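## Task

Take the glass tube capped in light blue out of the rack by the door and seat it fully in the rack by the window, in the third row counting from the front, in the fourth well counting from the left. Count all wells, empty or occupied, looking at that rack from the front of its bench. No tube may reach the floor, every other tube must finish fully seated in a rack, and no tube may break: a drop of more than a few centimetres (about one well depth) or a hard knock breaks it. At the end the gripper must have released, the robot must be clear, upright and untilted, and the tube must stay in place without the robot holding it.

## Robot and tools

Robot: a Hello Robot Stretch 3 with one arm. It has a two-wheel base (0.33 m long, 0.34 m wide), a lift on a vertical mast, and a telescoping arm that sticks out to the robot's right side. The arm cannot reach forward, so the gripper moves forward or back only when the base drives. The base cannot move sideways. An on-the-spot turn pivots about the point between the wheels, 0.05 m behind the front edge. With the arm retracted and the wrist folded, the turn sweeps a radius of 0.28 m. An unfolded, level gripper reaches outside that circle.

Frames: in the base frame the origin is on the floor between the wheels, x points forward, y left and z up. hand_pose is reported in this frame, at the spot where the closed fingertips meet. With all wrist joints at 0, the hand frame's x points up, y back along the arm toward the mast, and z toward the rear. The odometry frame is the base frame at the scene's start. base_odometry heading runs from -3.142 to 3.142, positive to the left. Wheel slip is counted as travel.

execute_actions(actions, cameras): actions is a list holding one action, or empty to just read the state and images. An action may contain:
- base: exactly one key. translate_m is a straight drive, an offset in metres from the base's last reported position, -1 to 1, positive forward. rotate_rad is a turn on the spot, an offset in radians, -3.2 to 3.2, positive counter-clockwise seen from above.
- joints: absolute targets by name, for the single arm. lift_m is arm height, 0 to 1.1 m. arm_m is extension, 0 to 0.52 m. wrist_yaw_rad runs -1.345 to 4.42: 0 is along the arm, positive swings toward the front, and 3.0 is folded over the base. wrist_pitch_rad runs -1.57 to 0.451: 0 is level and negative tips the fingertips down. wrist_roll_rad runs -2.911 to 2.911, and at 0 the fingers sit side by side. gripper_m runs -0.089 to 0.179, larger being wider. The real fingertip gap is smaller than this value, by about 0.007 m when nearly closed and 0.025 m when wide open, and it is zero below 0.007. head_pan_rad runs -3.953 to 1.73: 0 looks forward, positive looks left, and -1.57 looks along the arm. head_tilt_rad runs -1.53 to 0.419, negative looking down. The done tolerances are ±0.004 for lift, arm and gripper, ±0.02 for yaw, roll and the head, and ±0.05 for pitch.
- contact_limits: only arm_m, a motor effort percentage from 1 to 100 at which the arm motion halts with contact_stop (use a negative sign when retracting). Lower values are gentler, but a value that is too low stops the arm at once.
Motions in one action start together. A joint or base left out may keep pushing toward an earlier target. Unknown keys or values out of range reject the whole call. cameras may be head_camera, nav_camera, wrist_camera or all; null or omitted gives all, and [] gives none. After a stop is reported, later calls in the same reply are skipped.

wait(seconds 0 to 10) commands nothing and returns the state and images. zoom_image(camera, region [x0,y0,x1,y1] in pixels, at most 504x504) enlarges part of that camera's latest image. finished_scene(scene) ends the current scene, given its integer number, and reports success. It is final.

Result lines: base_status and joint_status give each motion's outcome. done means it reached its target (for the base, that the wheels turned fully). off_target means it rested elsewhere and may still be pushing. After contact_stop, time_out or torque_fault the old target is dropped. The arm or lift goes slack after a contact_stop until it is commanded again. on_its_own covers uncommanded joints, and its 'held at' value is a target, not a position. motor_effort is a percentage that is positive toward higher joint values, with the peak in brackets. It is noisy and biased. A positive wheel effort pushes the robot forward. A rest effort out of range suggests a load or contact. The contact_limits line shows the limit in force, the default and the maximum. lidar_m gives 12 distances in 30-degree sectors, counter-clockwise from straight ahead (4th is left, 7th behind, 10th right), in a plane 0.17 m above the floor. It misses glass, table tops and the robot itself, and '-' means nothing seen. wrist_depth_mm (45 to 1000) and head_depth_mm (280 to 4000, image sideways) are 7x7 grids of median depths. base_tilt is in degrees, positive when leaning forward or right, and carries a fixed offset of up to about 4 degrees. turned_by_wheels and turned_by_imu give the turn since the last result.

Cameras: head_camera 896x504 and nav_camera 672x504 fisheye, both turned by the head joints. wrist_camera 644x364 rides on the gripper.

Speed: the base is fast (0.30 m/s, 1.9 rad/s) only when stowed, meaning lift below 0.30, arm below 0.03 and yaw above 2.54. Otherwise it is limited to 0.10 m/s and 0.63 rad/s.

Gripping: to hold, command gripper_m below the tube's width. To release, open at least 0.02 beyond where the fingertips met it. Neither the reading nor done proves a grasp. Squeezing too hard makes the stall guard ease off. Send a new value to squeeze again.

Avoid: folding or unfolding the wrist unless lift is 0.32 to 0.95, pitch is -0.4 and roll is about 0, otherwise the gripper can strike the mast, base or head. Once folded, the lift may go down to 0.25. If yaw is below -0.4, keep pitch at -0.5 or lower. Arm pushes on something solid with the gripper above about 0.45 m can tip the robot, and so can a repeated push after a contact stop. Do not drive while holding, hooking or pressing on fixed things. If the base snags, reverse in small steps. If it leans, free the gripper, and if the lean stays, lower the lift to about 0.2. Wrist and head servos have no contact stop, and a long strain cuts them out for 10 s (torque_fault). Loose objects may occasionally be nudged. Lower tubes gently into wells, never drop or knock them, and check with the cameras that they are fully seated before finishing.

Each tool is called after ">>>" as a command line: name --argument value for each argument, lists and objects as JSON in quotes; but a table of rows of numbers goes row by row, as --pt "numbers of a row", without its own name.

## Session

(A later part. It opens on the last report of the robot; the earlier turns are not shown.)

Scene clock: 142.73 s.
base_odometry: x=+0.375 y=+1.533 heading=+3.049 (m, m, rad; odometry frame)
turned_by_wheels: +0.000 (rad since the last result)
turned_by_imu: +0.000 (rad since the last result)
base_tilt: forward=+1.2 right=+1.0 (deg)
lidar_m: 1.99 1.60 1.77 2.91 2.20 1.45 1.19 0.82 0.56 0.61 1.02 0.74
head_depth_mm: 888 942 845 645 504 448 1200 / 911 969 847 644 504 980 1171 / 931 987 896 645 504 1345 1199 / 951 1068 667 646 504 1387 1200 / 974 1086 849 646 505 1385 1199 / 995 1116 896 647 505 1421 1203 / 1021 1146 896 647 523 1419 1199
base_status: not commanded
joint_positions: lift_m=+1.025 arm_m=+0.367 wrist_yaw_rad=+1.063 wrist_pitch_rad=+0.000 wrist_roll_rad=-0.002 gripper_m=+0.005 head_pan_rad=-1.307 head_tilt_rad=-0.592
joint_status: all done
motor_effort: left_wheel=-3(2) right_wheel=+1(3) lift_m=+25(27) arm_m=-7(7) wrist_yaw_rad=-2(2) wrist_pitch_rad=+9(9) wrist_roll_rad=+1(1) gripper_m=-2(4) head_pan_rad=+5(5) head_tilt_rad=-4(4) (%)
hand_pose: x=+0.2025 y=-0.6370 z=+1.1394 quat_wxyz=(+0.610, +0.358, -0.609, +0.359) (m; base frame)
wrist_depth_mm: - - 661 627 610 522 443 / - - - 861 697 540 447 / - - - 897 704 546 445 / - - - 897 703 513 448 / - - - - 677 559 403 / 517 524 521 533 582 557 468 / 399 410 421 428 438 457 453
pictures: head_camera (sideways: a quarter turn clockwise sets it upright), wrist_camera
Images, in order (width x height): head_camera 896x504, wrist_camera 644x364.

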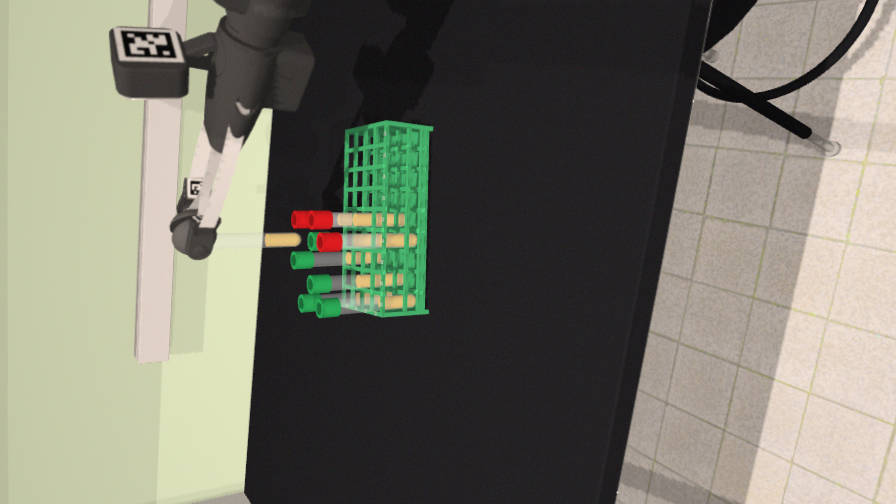

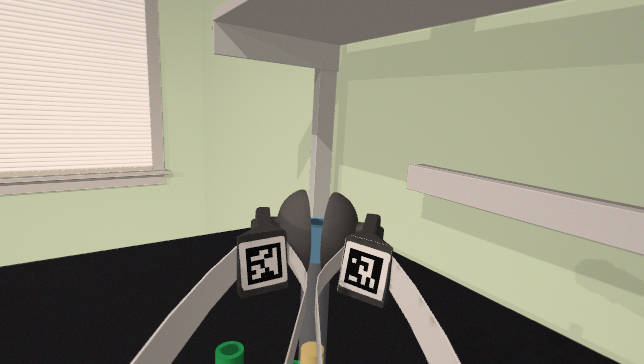

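>>> execute_actions --actions '[]'

>>> zoom_image --camera "head_camera" --region '[240,170,440,370]'

Scene clock: 145.23 s.
base_odometry: x=+0.375 y=+1.533 heading=+3.049 (m, m, rad; odometry frame)
turned_by_wheels: +0.000 (rad since the last result)
turned_by_imu: +0.000 (rad since the last result)
base_tilt: forward=+1.3 right=+0.9 (deg)
lidar_m: 1.99 1.59 1.77 2.91 2.20 1.46 1.19 0.82 0.57 0.61 1.02 0.74
head_depth_mm: 888 944 847 645 503 448 1195 / 909 970 849 645 504 984 1175 / 931 985 892 645 505 1343 1200 / 950 1067 667 646 504 1384 1198 / 973 1089 848 646 505 1377 1199 / 998 1117 897 646 505 1425 1198 / 1018 1148 901 646 522 1422 1202
base_status: not commanded
joint_positions: lift_m=+1.025 arm_m=+0.367 wrist_yaw_rad=+1.063 wrist_pitch_rad=+0.000 wrist_roll_rad=-0.002 gripper_m=+0.005 head_pan_rad=-1.307 head_tilt_rad=-0.592
joint_status: all done
motor_effort: left_wheel=-3(2) right_wheel=+2(3) lift_m=+26(27) arm_m=-7(7) wrist_yaw_rad=-2(2) wrist_pitch_rad=+10(9) wrist_roll_rad=+1(1) gripper_m=-2(4) head_pan_rad=+5(5) head_tilt_rad=-5(4) (%)
hand_pose: x=+0.2025 y=-0.6370 z=+1.1394 quat_wxyz=(+0.610, +0.358, -0.609, +0.359) (m; base frame)
wrist_depth_mm: - - 668 644 601 522 448 / - - - 842 704 552 455 / - - - 934 714 553 453 / - - - 893 698 505 444 / - - - - 697 555 400 / 514 524 515 529 579 555 466 / 406 411 424 435 436 448 450
pictures: head_camera (sideways: a quarter turn clockwise sets it upright), nav_camera (sideways: a quarter turn counterclockwise sets it upright), wrist_camera
Images, in order (width x height): head_camera 896x504, nav_camera 672x504, wrist_camera 644x364.

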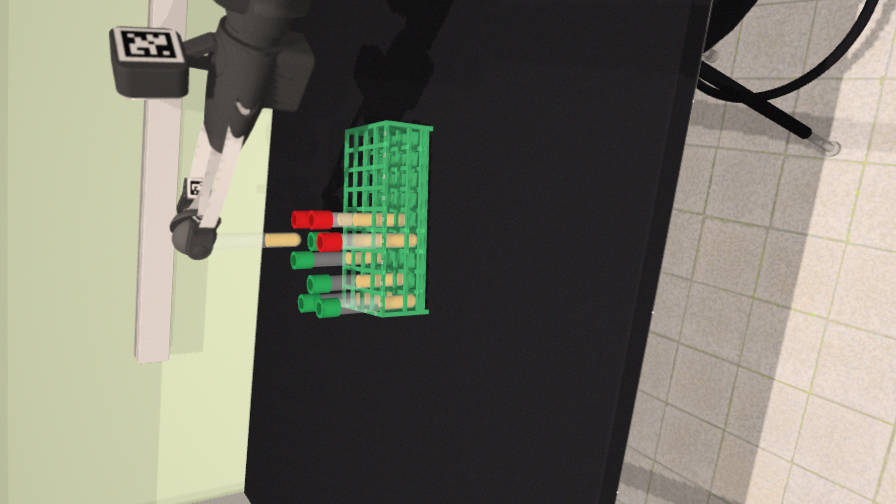

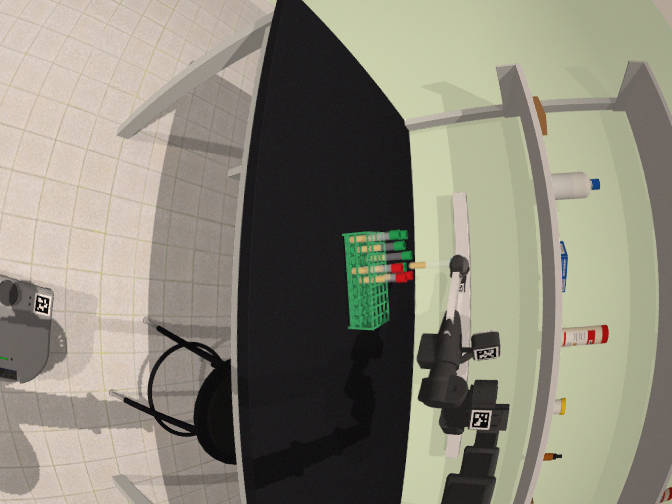

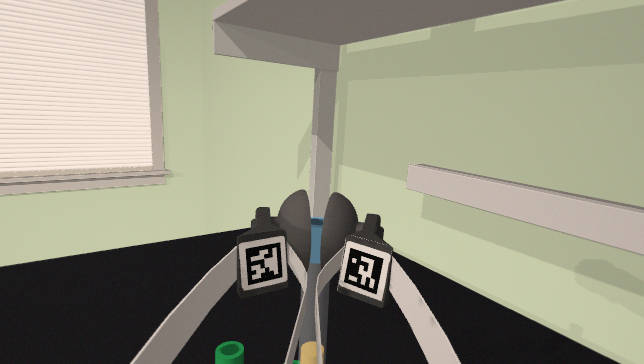

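Region (240, 170, 440, 370) of head_camera's 896x504 image, scaled by 2.520, with more detail than that image has.

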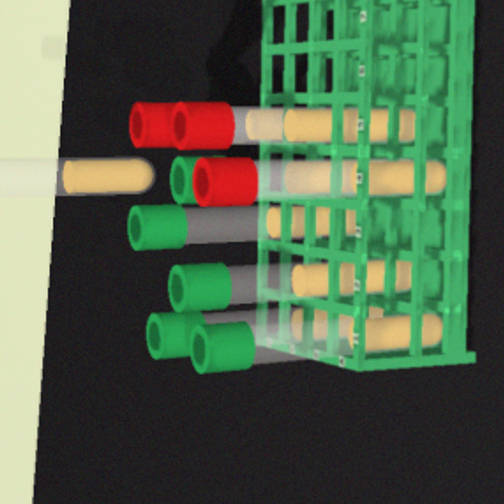

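>>> execute_actions --actions '[{"joints":{"lift_m":1.012}}]' --cameras '["head_camera","wrist_camera"]'

>>> zoom_image --camera "head_camera" --region '[240,170,440,370]'

>>> zoom_image --camera "wrist_camera" --region '[200,250,440,364]'

Scene clock: 147.90 s.
base_odometry: x=+0.375 y=+1.533 heading=+3.049 (m, m, rad; odometry frame)
turned_by_wheels: +0.000 (rad since the last result)
turned_by_imu: +0.000 (rad since the last result)
base_tilt: forward=+1.3 right=+1.0 (deg)
lidar_m: 1.99 1.59 1.77 2.91 2.21 1.45 1.19 0.82 0.56 0.61 1.02 0.74
head_depth_mm: 894 981 804 645 503 448 1197 / 913 978 848 642 504 981 1175 / 932 979 893 645 504 1348 1197 / 953 1057 666 646 504 1382 1199 / 974 1088 851 647 504 1387 1199 / 994 1118 899 646 506 1419 1205 / 1016 1142 900 646 522 1414 1203
base_status: not commanded
joint_positions: lift_m=+1.012 arm_m=+0.367 wrist_yaw_rad=+1.063 wrist_pitch_rad=+0.000 wrist_roll_rad=-0.002 gripper_m=+0.005 head_pan_rad=-1.307 head_tilt_rad=-0.592
joint_status: all done
motor_effort: left_wheel=-2(2) right_wheel=+2(1) lift_m=+16(21) arm_m=-7(7) wrist_yaw_rad=-1(1) wrist_pitch_rad=+9(10) wrist_roll_rad=+1(1) gripper_m=-2(3) head_pan_rad=+5(4) head_tilt_rad=-5(4) (%)
hand_pose: x=+0.2025 y=-0.6370 z=+1.1270 quat_wxyz=(+0.610, +0.358, -0.609, +0.359) (m; base frame)
wrist_depth_mm: - - 677 674 636 528 440 / - - - 835 693 543 447 / - - - 921 696 548 449 / - - - 891 691 509 433 / - - 723 - 706 560 435 / 491 500 493 490 560 536 466 / 384 395 381 415 419 430 437
pictures: head_camera (sideways: a quarter turn clockwise sets it upright), wrist_camera
Images, in order (width x height): head_camera 896x504, wrist_camera 644x364.

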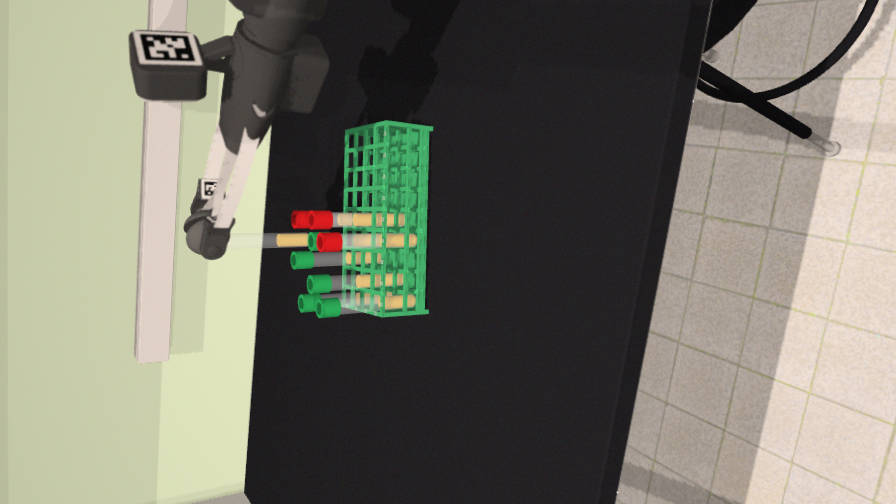

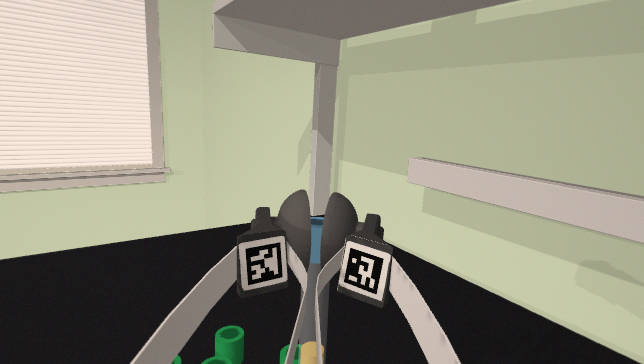

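Region (240, 170, 440, 370) of head_camera's 896x504 image, scaled by 2.520, with more detail than that image has.

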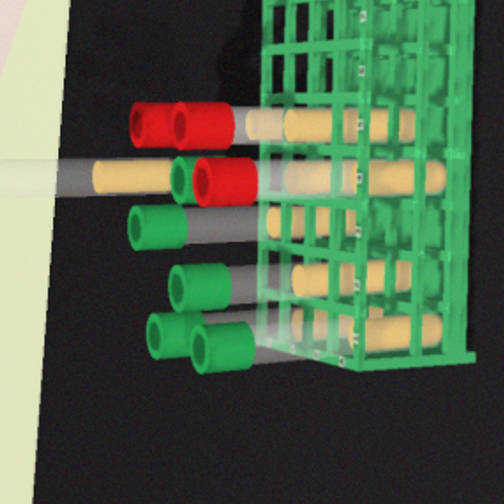

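Region (200, 250, 440, 364) of wrist_camera's 644x364 image, scaled by 2.100; it fills the top 239 rows of this view, and the rest is white.

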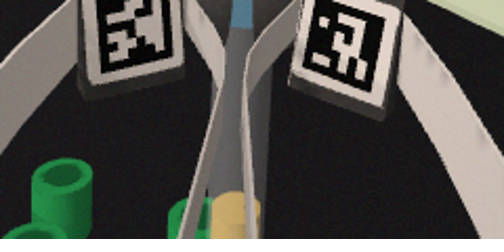

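>>> execute_actions --actions '[{"joints":{"lift_m":0.995}}]' --cameras '["head_camera","wrist_camera"]'

>>> zoom_image --camera "head_camera" --region '[240,170,440,370]'

>>> zoom_image --camera "wrist_camera" --region '[140,230,440,364]'

Scene clock: 150.00 s.
base_odometry: x=+0.375 y=+1.533 heading=+3.049 (m, m, rad; odometry frame)
turned_by_wheels: +0.000 (rad since the last result)
turned_by_imu: +0.000 (rad since the last result)
base_tilt: forward=+1.2 right=+0.9 (deg)
lidar_m: 1.99 1.59 1.77 2.91 2.20 1.45 1.19 0.82 0.56 0.61 1.02 0.74
head_depth_mm: 892 980 804 643 504 448 1194 / 911 969 805 645 504 986 1174 / 934 990 895 646 505 1350 1201 / 953 1052 690 647 504 1381 1201 / 973 1091 848 645 506 1387 1200 / 995 1118 897 646 505 1422 1202 / 1021 1148 900 648 522 1420 1201
base_status: not commanded
joint_positions: lift_m=+0.995 arm_m=+0.367 wrist_yaw_rad=+1.063 wrist_pitch_rad=+0.000 wrist_roll_rad=-0.002 gripper_m=+0.005 head_pan_rad=-1.307 head_tilt_rad=-0.592
joint_status: all done
motor_effort: left_wheel=-3(2) right_wheel=+2(3) lift_m=+16(16) arm_m=-7(7) wrist_yaw_rad=-2(2) wrist_pitch_rad=+9(9) wrist_roll_rad=+1(1) gripper_m=-2(3) head_pan_rad=+5(5) head_tilt_rad=-5(5) (%)
hand_pose: x=+0.2025 y=-0.6370 z=+1.1100 quat_wxyz=(+0.610, +0.358, -0.609, +0.359) (m; base frame)
wrist_depth_mm: - - 689 727 652 542 448 / - - - 872 701 547 452 / - - - 933 698 551 453 / - - - 878 704 503 411 / - 660 682 - 680 570 459 / 461 466 463 478 527 521 473 / 362 368 285 375 393 404 413
pictures: head_camera (sideways: a quarter turn clockwise sets it upright), wrist_camera
Images, in order (width x height): head_camera 896x504, wrist_camera 644x364.

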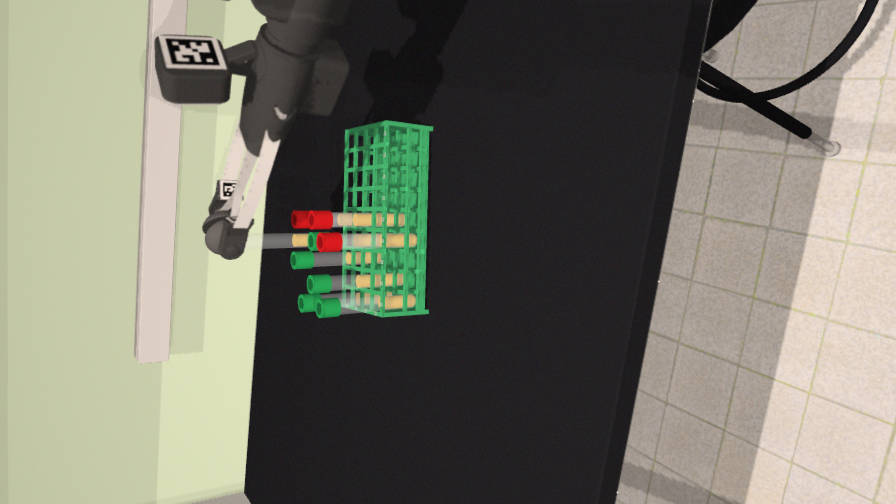

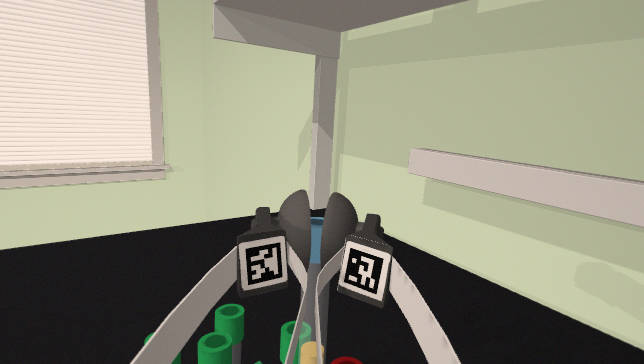

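Region (240, 170, 440, 370) of head_camera's 896x504 image, scaled by 2.520, with more detail than that image has.

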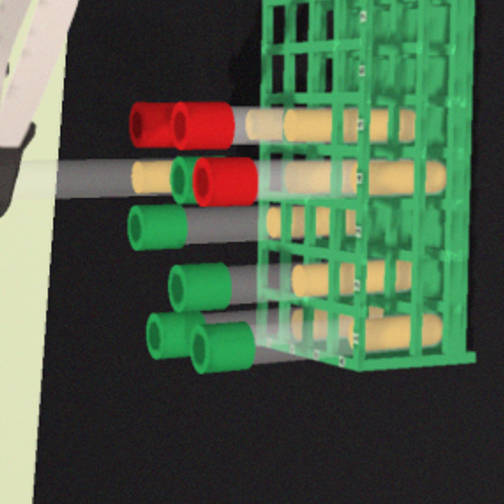

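Region (140, 230, 440, 364) of wrist_camera's 644x364 image, scaled by 1.680; it fills the top 225 rows of this view, and the rest is white.

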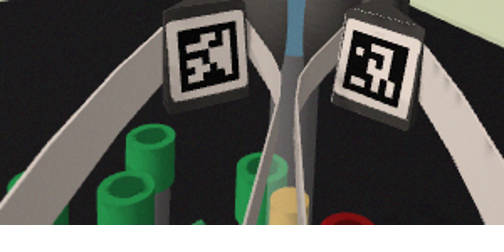

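>>> execute_actions --actions '[{"joints":{"arm_m":0.352,"wrist_yaw_rad":1.04}}]' --cameras '["head_camera","wrist_camera"]'

>>> zoom_image --camera "head_camera" --region '[240,170,440,370]'

>>> zoom_image --camera "wrist_camera" --region '[140,230,440,364]'

Scene clock: 152.50 s.
base_odometry: x=+0.375 y=+1.533 heading=+3.049 (m, m, rad; odometry frame)
turned_by_wheels: +0.000 (rad since the last result)
turned_by_imu: +0.000 (rad since the last result)
base_tilt: forward=+1.2 right=+0.8 (deg)
lidar_m: 1.99 1.60 1.77 2.91 2.21 1.45 1.19 0.82 0.56 0.61 1.02 0.74
head_depth_mm: 894 951 786 646 504 448 1201 / 911 974 804 643 504 981 1172 / 931 992 869 646 504 1346 1199 / 952 1052 688 645 505 1380 1196 / 976 1088 850 647 505 1388 1200 / 995 1121 900 647 505 1422 1197 / 1016 1144 900 646 521 1422 1198
base_status: not commanded
joint_positions: lift_m=+0.995 arm_m=+0.352 wrist_yaw_rad=+1.042 wrist_pitch_rad=+0.000 wrist_roll_rad=-0.002 gripper_m=+0.005 head_pan_rad=-1.307 head_tilt_rad=-0.592
joint_status: all done
motor_effort: left_wheel=-2(2) right_wheel=+2(2) lift_m=+16(16) arm_m=-7(8) wrist_yaw_rad=-1(3) wrist_pitch_rad=+10(9) wrist_roll_rad=+1(1) gripper_m=-3(2) head_pan_rad=+5(4) head_tilt_rad=-5(5) (%)
hand_pose: x=+0.1999 y=-0.6267 z=+1.1100 quat_wxyz=(+0.614, +0.352, -0.612, +0.352) (m; base frame)
wrist_depth_mm: - - 693 731 653 544 454 / - - - 924 715 546 454 / - - - 940 700 550 458 / - - - 878 714 511 427 / - 666 682 - 703 574 477 / 457 473 463 473 521 535 475 / 358 369 250 369 392 403 412
pictures: head_camera (sideways: a quarter turn clockwise sets it upright), wrist_camera
Images, in order (width x height): head_camera 896x504, wrist_camera 644x364.

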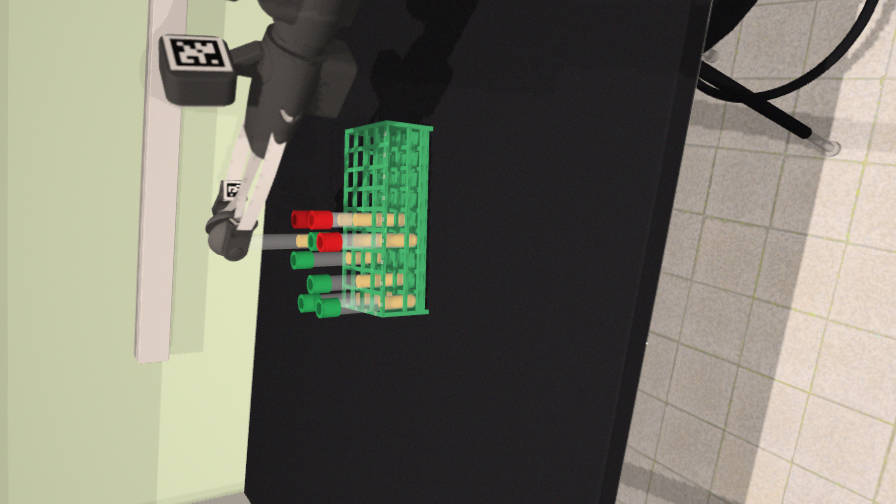

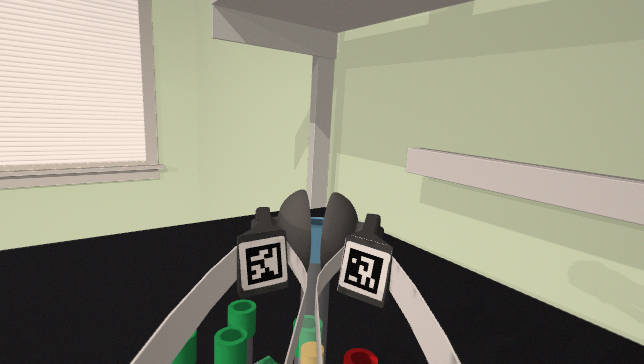

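Region (240, 170, 440, 370) of head_camera's 896x504 image, scaled by 2.520, with more detail than that image has.

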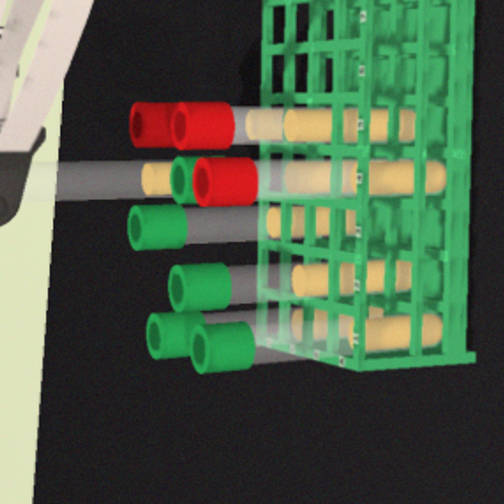

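Region (140, 230, 440, 364) of wrist_camera's 644x364 image, scaled by 1.680; it fills the top 225 rows of this view, and the rest is white.

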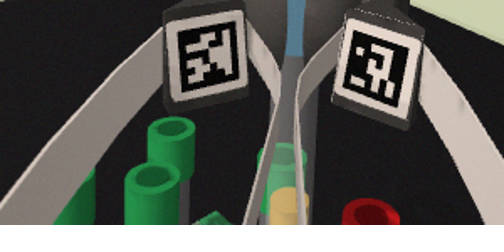

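>>> execute_actions --actions '[{"joints":{"arm_m":0.349,"lift_m":0.975}}]' --cameras '["head_camera","wrist_camera"]'

>>> zoom_image --camera "head_camera" --region '[240,170,440,370]'

>>> zoom_image --camera "wrist_camera" --region '[140,230,440,364]'

Scene clock: 153.90 s.
base_odometry: x=+0.375 y=+1.533 heading=+3.049 (m, m, rad; odometry frame)
turned_by_wheels: +0.000 (rad since the last result)
turned_by_imu: +0.000 (rad since the last result)
base_tilt: forward=+1.2 right=+0.9 (deg)
lidar_m: 1.99 1.59 1.77 2.91 2.21 1.45 1.19 0.82 0.57 0.61 1.02 0.74
head_depth_mm: 888 952 - 644 504 448 1197 / 911 967 826 645 504 985 1164 / 931 1032 847 646 504 1349 1202 / 955 1059 679 646 505 1382 1202 / 973 1091 847 646 504 1382 1202 / 998 1116 900 647 506 1420 1199 / 1017 1149 897 646 522 1417 1197
base_status: not commanded
joint_positions: lift_m=+0.975 arm_m=+0.349 wrist_yaw_rad=+1.042 wrist_pitch_rad=+0.000 wrist_roll_rad=-0.002 gripper_m=+0.005 head_pan_rad=-1.307 head_tilt_rad=-0.592
joint_status: all done
motor_effort: left_wheel=-2(2) right_wheel=+2(2) lift_m=+15(16) arm_m=-8(8) wrist_yaw_rad=-2(2) wrist_pitch_rad=+10(9) wrist_roll_rad=+1(1) gripper_m=-3(2) head_pan_rad=+5(5) head_tilt_rad=-5(5) (%)
hand_pose: x=+0.1999 y=-0.6237 z=+1.0900 quat_wxyz=(+0.614, +0.352, -0.612, +0.352) (m; base frame)
wrist_depth_mm: - - - 758 671 545 454 / - - - 915 699 557 463 / - - - 896 707 547 464 / - - - 934 723 524 412 / - 607 620 - 686 580 467 / 426 434 424 424 479 486 470 / 334 343 317 213 357 375 381
pictures: head_camera (sideways: a quarter turn clockwise sets it upright), wrist_camera
Images, in order (width x height): head_camera 896x504, wrist_camera 644x364.

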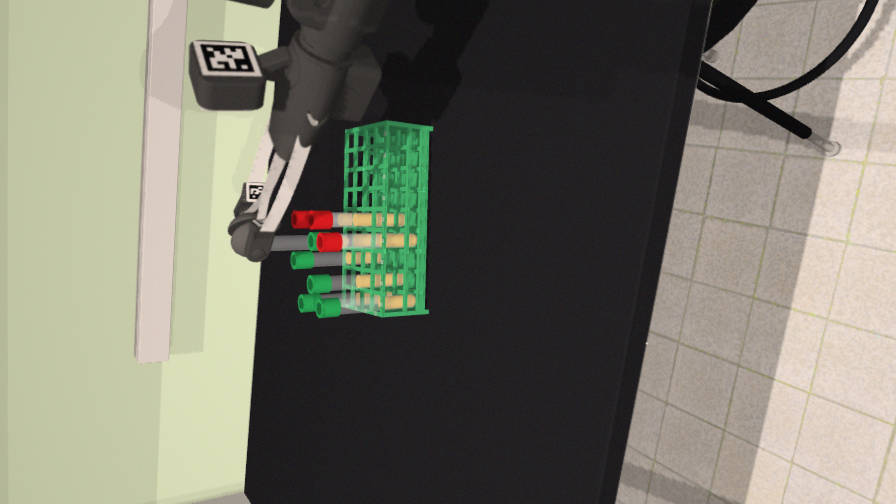

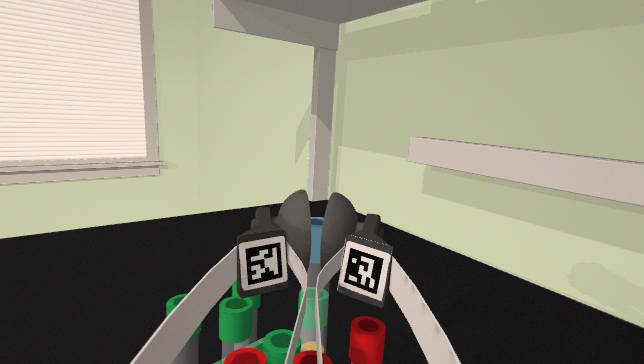

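Region (240, 170, 440, 370) of head_camera's 896x504 image, scaled by 2.520, with more detail than that image has.

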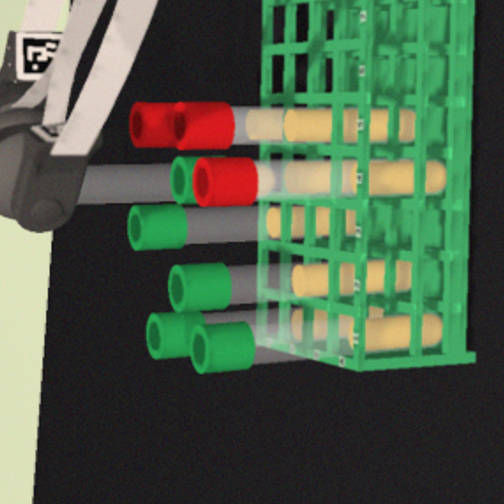

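Region (140, 230, 440, 364) of wrist_camera's 644x364 image, scaled by 1.680; it fills the top 225 rows of this view, and the rest is white.

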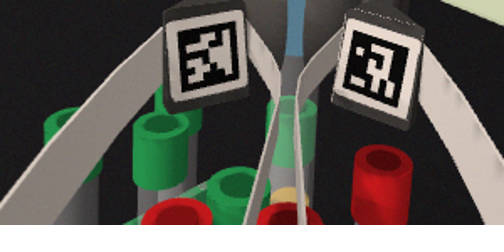

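>>> execute_actions --actions '[{"base":{"translate_m":-0.002},"joints":{"lift_m":0.965}}]' --cameras '["head_camera","wrist_camera"]'

>>> zoom_image --camera "head_camera" --region '[240,170,440,370]'

Scene clock: 156.27 s.
base_odometry: x=+0.377 y=+1.533 heading=+3.049 (m, m, rad; odometry frame)
turned_by_wheels: +0.000 (rad since the last result)
turned_by_imu: +0.000 (rad since the last result)
base_tilt: forward=+1.3 right=+1.0 (deg)
lidar_m: 1.99 1.59 1.78 2.91 2.21 1.45 1.19 0.82 0.56 0.61 1.02 0.75
head_depth_mm: 893 953 - 643 504 448 1199 / 909 970 848 645 504 982 1167 / 930 1035 846 645 505 1349 1202 / 952 1065 667 646 505 1388 1202 / 971 1089 850 645 506 1385 1200 / 996 1117 896 647 505 1425 1197 / 1019 1151 897 647 522 1424 1204
base_status: done
joint_positions: lift_m=+0.965 arm_m=+0.349 wrist_yaw_rad=+1.042 wrist_pitch_rad=+0.000 wrist_roll_rad=-0.002 gripper_m=+0.005 head_pan_rad=-1.307 head_tilt_rad=-0.592
joint_status: all done
motor_effort: left_wheel=-2(9) right_wheel=+2(6) lift_m=+16(15) arm_m=-7(7) wrist_yaw_rad=-1(1) wrist_pitch_rad=+10(10) wrist_roll_rad=+1(1) gripper_m=-2(4) head_pan_rad=+5(4) head_tilt_rad=-5(5) (%)
hand_pose: x=+0.1998 y=-0.6237 z=+1.0800 quat_wxyz=(+0.614, +0.352, -0.612, +0.352) (m; base frame)
wrist_depth_mm: - - - 759 693 546 454 / - - - 909 688 552 461 / - - - 924 714 533 449 / - - - 914 719 552 418 / 557 580 603 - 668 575 470 / 408 413 388 393 460 473 456 / 320 328 194 180 332 355 366
pictures: head_camera (sideways: a quarter turn clockwise sets it upright), wrist_camera
Images, in order (width x height): head_camera 896x504, wrist_camera 644x364.

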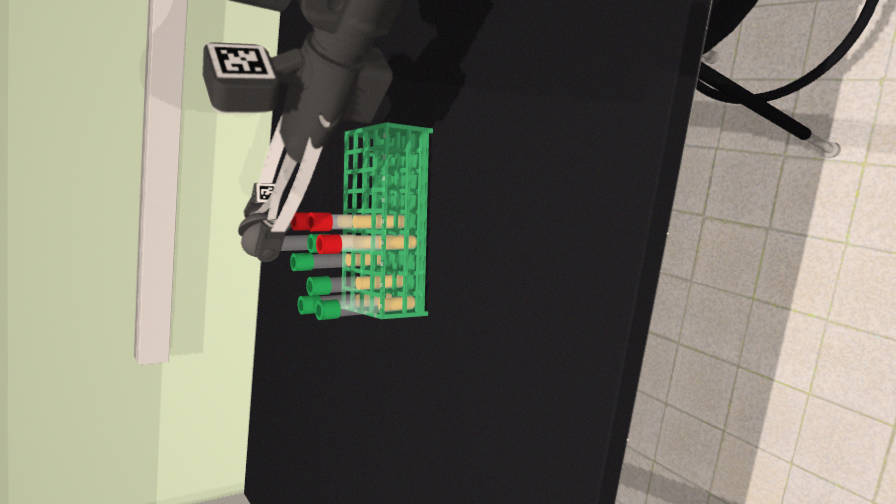

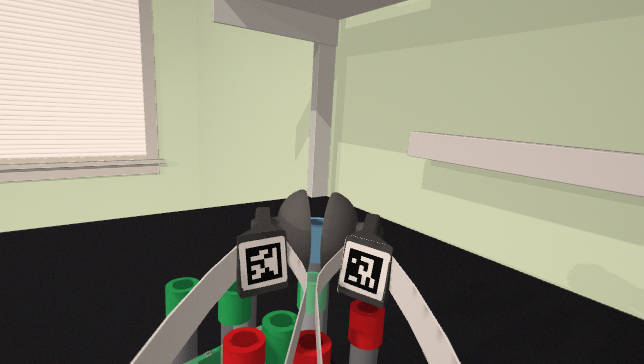

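Region (240, 170, 440, 370) of head_camera's 896x504 image, scaled by 2.520, with more detail than that image has.

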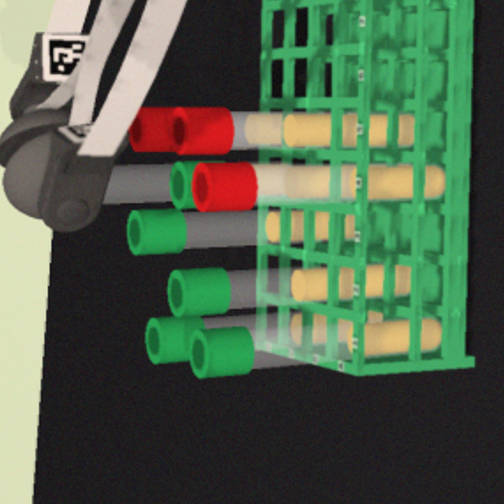

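>>> execute_actions --actions '[{"joints":{"lift_m":0.954}}]' --cameras '["head_camera","wrist_camera"]'

>>> zoom_image --camera "head_camera" --region '[240,170,440,370]'

Scene clock: 157.63 s.
base_odometry: x=+0.377 y=+1.533 heading=+3.049 (m, m, rad; odometry frame)
turned_by_wheels: +0.000 (rad since the last result)
turned_by_imu: +0.000 (rad since the last result)
base_tilt: forward=+1.2 right=+0.9 (deg)
lidar_m: 2.00 1.59 1.77 2.91 2.20 1.45 1.19 0.82 0.56 0.61 1.01 0.75
head_depth_mm: 890 983 975 632 503 448 1201 / 916 979 - 645 504 983 1175 / 932 1039 847 645 505 1347 1198 / 953 1064 667 646 505 1387 1203 / 975 1089 850 646 505 1386 1200 / 998 1117 898 647 505 1421 1200 / 1018 1148 897 647 522 1428 1199
base_status: not commanded
joint_positions: lift_m=+0.954 arm_m=+0.349 wrist_yaw_rad=+1.042 wrist_pitch_rad=+0.000 wrist_roll_rad=-0.002 gripper_m=+0.005 head_pan_rad=-1.307 head_tilt_rad=-0.592
joint_status: all done
motor_effort: left_wheel=-3(2) right_wheel=+2(2) lift_m=+15(16) arm_m=-7(7) wrist_yaw_rad=-2(2) wrist_pitch_rad=+9(10) wrist_roll_rad=+1(1) gripper_m=-2(3) head_pan_rad=+5(5) head_tilt_rad=-5(5) (%)
hand_pose: x=+0.1998 y=-0.6237 z=+1.0690 quat_wxyz=(+0.614, +0.352, -0.612, +0.352) (m; base frame)
wrist_depth_mm: - - - 809 666 550 451 / - - - 905 685 548 455 / - - - 908 697 531 442 / - - - 858 725 567 435 / 530 557 576 - 654 563 473 / 384 390 191 377 433 445 455 / 304 307 161 177 328 336 347
pictures: head_camera (sideways: a quarter turn clockwise sets it upright), wrist_camera
Images, in order (width x height): head_camera 896x504, wrist_camera 644x364.

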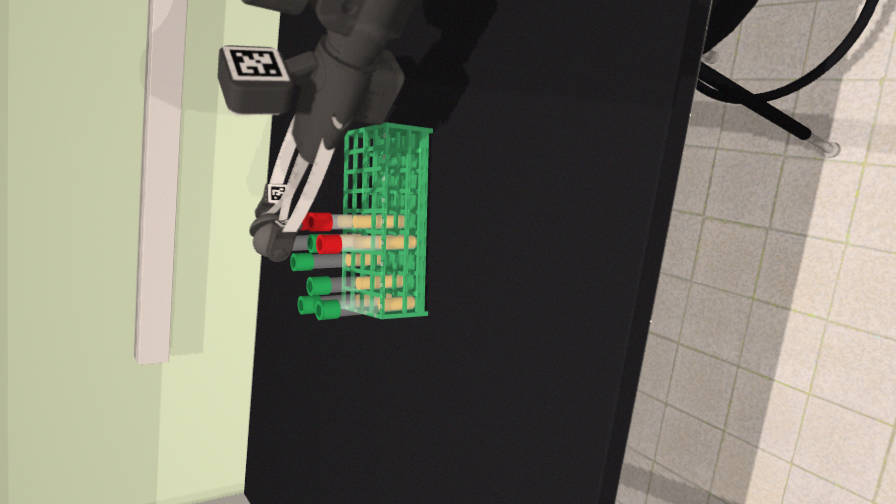

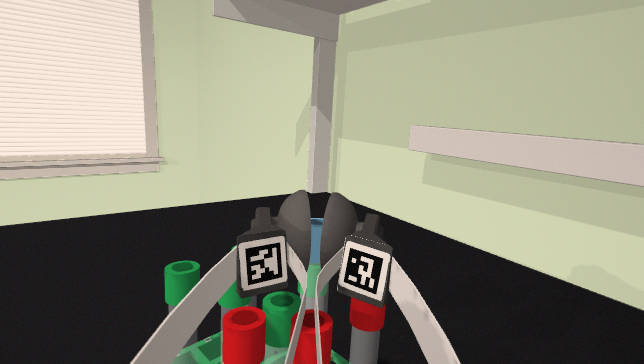

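Region (240, 170, 440, 370) of head_camera's 896x504 image, scaled by 2.520, with more detail than that image has.

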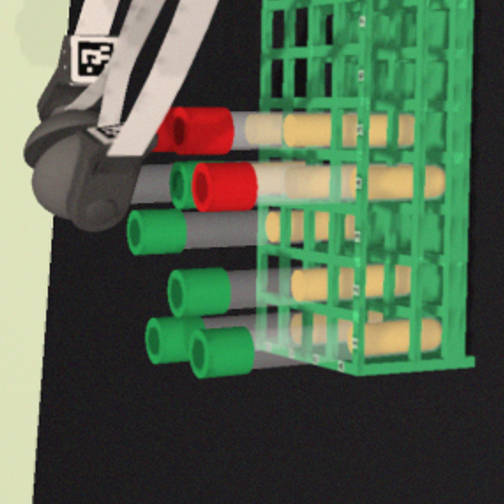

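>>> execute_actions --actions '[{"joints":{"lift_m":0.946}}]' --cameras '["head_camera","wrist_camera"]'

>>> zoom_image --camera "head_camera" --region '[240,170,440,370]'

Scene clock: 159.57 s.
base_odometry: x=+0.377 y=+1.533 heading=+3.049 (m, m, rad; odometry frame)
turned_by_wheels: +0.000 (rad since the last result)
turned_by_imu: +0.000 (rad since the last result)
base_tilt: forward=+1.3 right=+0.9 (deg)
lidar_m: 1.99 1.60 1.77 2.91 2.21 1.45 1.19 0.82 0.56 0.61 1.02 0.75
head_depth_mm: 892 986 943 619 504 447 1200 / 911 1003 - 643 504 981 1173 / 932 1037 843 645 504 1345 1195 / 953 1063 667 644 505 1387 1200 / 977 1091 849 646 505 1389 1204 / 994 1120 897 646 505 1429 1198 / 1015 1148 899 646 522 1423 1206
base_status: not commanded
joint_positions: lift_m=+0.946 arm_m=+0.349 wrist_yaw_rad=+1.042 wrist_pitch_rad=+0.000 wrist_roll_rad=-0.002 gripper_m=+0.005 head_pan_rad=-1.307 head_tilt_rad=-0.592
joint_status: all done
motor_effort: left_wheel=-3(3) right_wheel=+2(4) lift_m=+15(15) arm_m=-7(7) wrist_yaw_rad=-1(2) wrist_pitch_rad=+10(9) wrist_roll_rad=+1(1) gripper_m=-3(3) head_pan_rad=+4(4) head_tilt_rad=-5(4) (%)
hand_pose: x=+0.1998 y=-0.6237 z=+1.0610 quat_wxyz=(+0.614, +0.352, -0.612, +0.352) (m; base frame)
wrist_depth_mm: - - - 803 685 558 454 / - - - 929 717 545 462 / - - - 948 700 518 440 / - - - 867 718 557 456 / 517 527 557 - 597 565 472 / 369 364 158 172 422 431 440 / 291 297 198 216 319 325 333
pictures: head_camera (sideways: a quarter turn clockwise sets it upright), wrist_camera
Images, in order (width x height): head_camera 896x504, wrist_camera 644x364.

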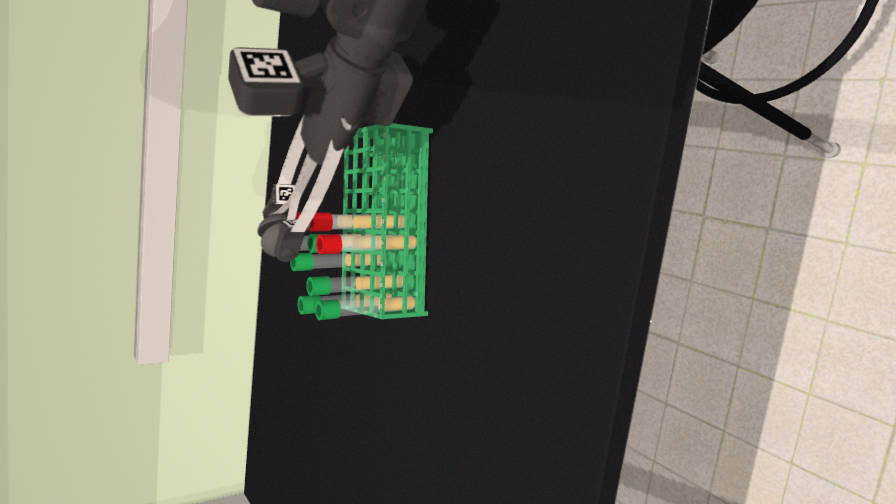

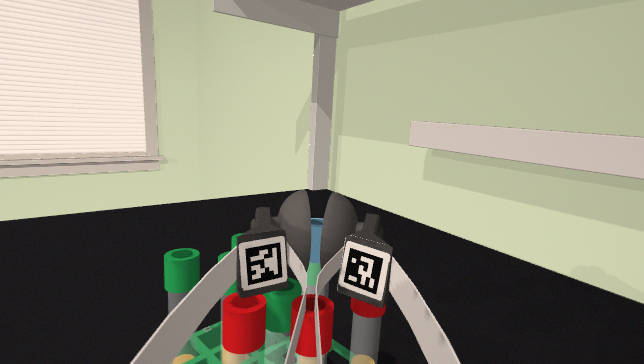

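Region (240, 170, 440, 370) of head_camera's 896x504 image, scaled by 2.520, with more detail than that image has.

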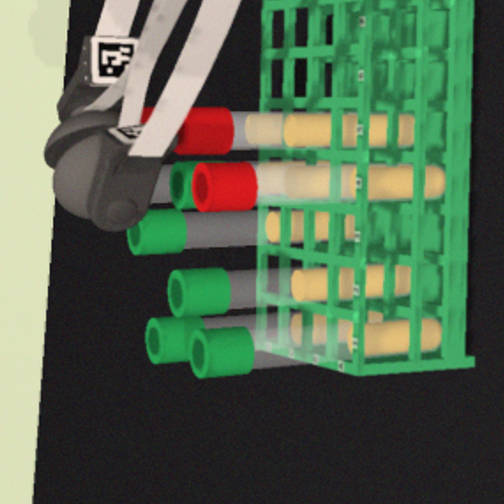

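>>> execute_actions --actions '[{"joints":{"lift_m":0.940}}]' --cameras '["head_camera","wrist_camera"]'

>>> zoom_image --camera "head_camera" --region '[240,170,440,370]'

Scene clock: 161.07 s.
base_odometry: x=+0.377 y=+1.533 heading=+3.049 (m, m, rad; odometry frame)
turned_by_wheels: +0.000 (rad since the last result)
turned_by_imu: +0.000 (rad since the last result)
base_tilt: forward=+1.3 right=+0.9 (deg)
lidar_m: 1.99 1.60 1.77 2.90 2.20 1.45 1.19 0.82 0.56 0.61 1.02 0.74
head_depth_mm: 892 986 946 621 504 448 1193 / 913 1009 - 622 504 983 1167 / 933 1039 847 644 505 1350 1197 / 953 1064 667 646 504 1384 1203 / 974 1092 850 646 506 1387 1203 / 994 1119 900 647 506 1423 1205 / 1016 1148 897 648 521 1421 1204
base_status: not commanded
joint_positions: lift_m=+0.940 arm_m=+0.349 wrist_yaw_rad=+1.042 wrist_pitch_rad=+0.000 wrist_roll_rad=-0.002 gripper_m=+0.005 head_pan_rad=-1.307 head_tilt_rad=-0.592
joint_status: all done
motor_effort: left_wheel=-3(2) right_wheel=+2(2) lift_m=+15(16) arm_m=-7(7) wrist_yaw_rad=-2(2) wrist_pitch_rad=+9(9) wrist_roll_rad=+1(1) gripper_m=-2(3) head_pan_rad=+5(4) head_tilt_rad=-5(5) (%)
hand_pose: x=+0.1998 y=-0.6237 z=+1.0550 quat_wxyz=(+0.614, +0.352, -0.612, +0.352) (m; base frame)
wrist_depth_mm: - - - 822 698 548 453 / - - - 894 708 555 461 / - - - 911 686 514 429 / - - - 889 735 569 459 / 496 509 523 - 588 557 471 / 362 359 159 158 409 414 435 / 283 290 199 202 308 317 323
pictures: head_camera (sideways: a quarter turn clockwise sets it upright), wrist_camera
Images, in order (width x height): head_camera 896x504, wrist_camera 644x364.

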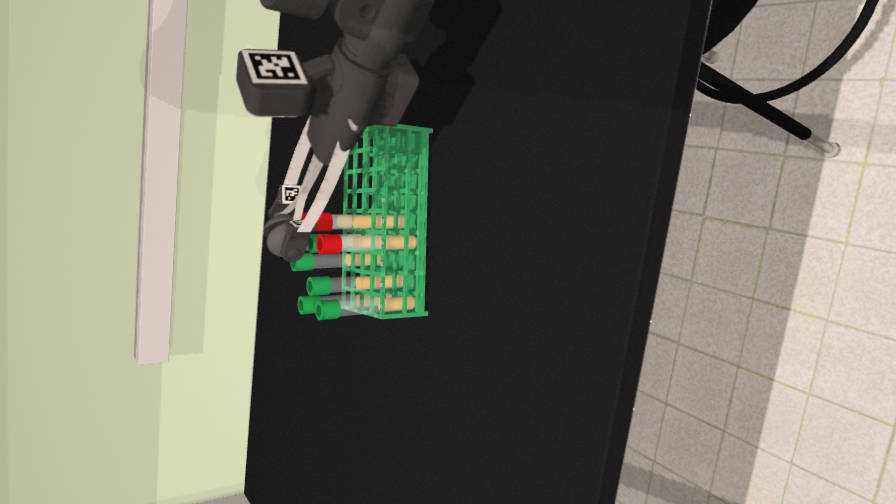

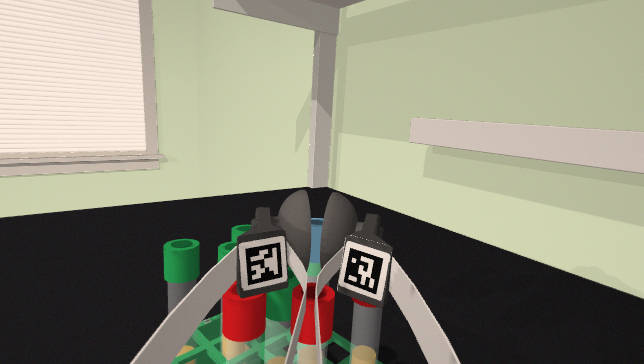

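Region (240, 170, 440, 370) of head_camera's 896x504 image, scaled by 2.520, with more detail than that image has.

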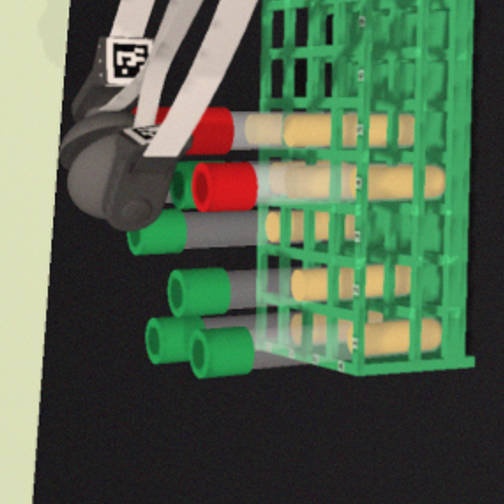

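>>> execute_actions --actions '[{"joints":{"lift_m":0.934}}]' --cameras '["head_camera","wrist_camera"]'

>>> zoom_image --camera "head_camera" --region '[240,170,440,370]'

Scene clock: 162.10 s.
base_odometry: x=+0.377 y=+1.533 heading=+3.049 (m, m, rad; odometry frame)
turned_by_wheels: +0.000 (rad since the last result)
turned_by_imu: +0.000 (rad since the last result)
base_tilt: forward=+1.3 right=+1.0 (deg)
lidar_m: 1.99 1.59 1.76 2.91 2.20 1.45 1.19 0.82 0.56 0.61 1.02 0.75
head_depth_mm: 890 990 946 620 503 448 1200 / 913 1010 - 620 504 983 1173 / 932 1040 847 645 504 1347 1196 / 952 1063 667 647 506 1388 1198 / 972 1090 850 647 505 1386 1203 / 996 1120 896 646 505 1421 1204 / 1018 1148 899 646 522 1423 1200
base_status: not commanded
joint_positions: lift_m=+0.934 arm_m=+0.349 wrist_yaw_rad=+1.042 wrist_pitch_rad=+0.013 wrist_roll_rad=-0.001 gripper_m=+0.005 head_pan_rad=-1.307 head_tilt_rad=-0.592
joint_status: all done
motor_effort: left_wheel=-3(2) right_wheel=+2(2) lift_m=+14(15) arm_m=-7(7) wrist_yaw_rad=-2(2) wrist_pitch_rad=+3(9) wrist_roll_rad=+1(1) gripper_m=-3(3) head_pan_rad=+5(5) head_tilt_rad=-5(5) (%)
hand_pose: x=+0.2001 y=-0.6239 z=+1.0524 quat_wxyz=(+0.612, +0.348, -0.615, +0.356) (m; base frame)
wrist_depth_mm: - - - 810 692 550 451 / - - - 892 695 560 456 / - - - 911 706 507 431 / - - - 863 728 573 452 / 497 524 535 - 592 560 472 / 362 357 159 157 406 418 434 / 285 288 199 206 305 318 324
pictures: head_camera (sideways: a quarter turn clockwise sets it upright), wrist_camera
Images, in order (width x height): head_camera 896x504, wrist_camera 644x364.

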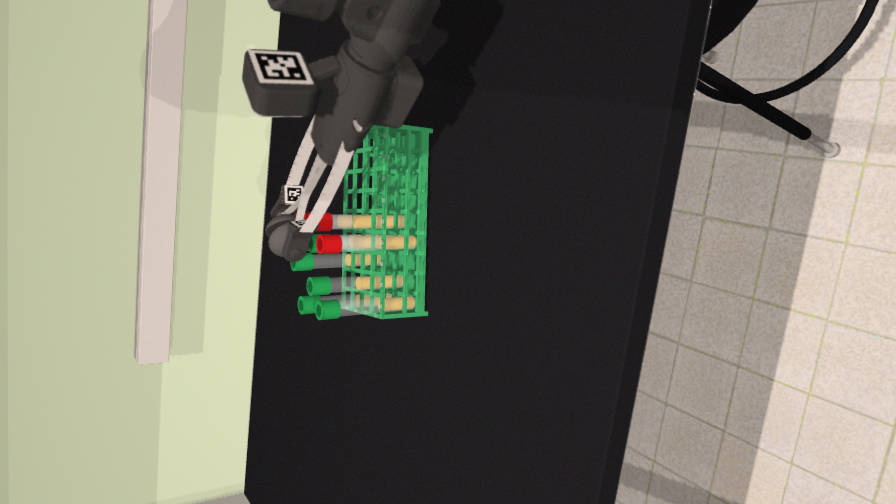

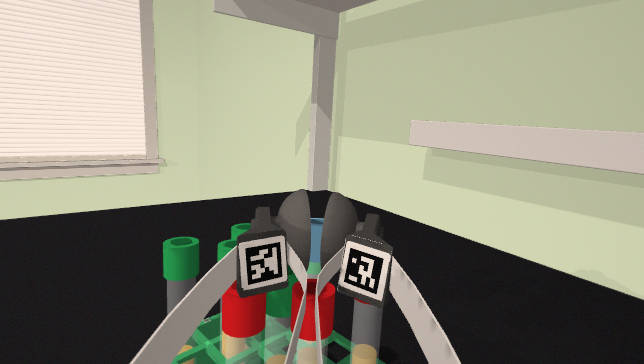

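Region (240, 170, 440, 370) of head_camera's 896x504 image, scaled by 2.520, with more detail than that image has.

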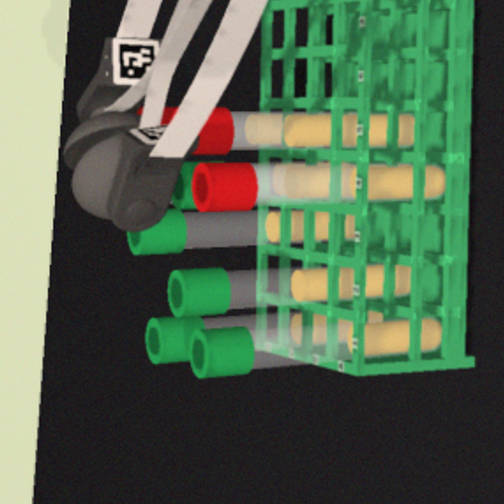

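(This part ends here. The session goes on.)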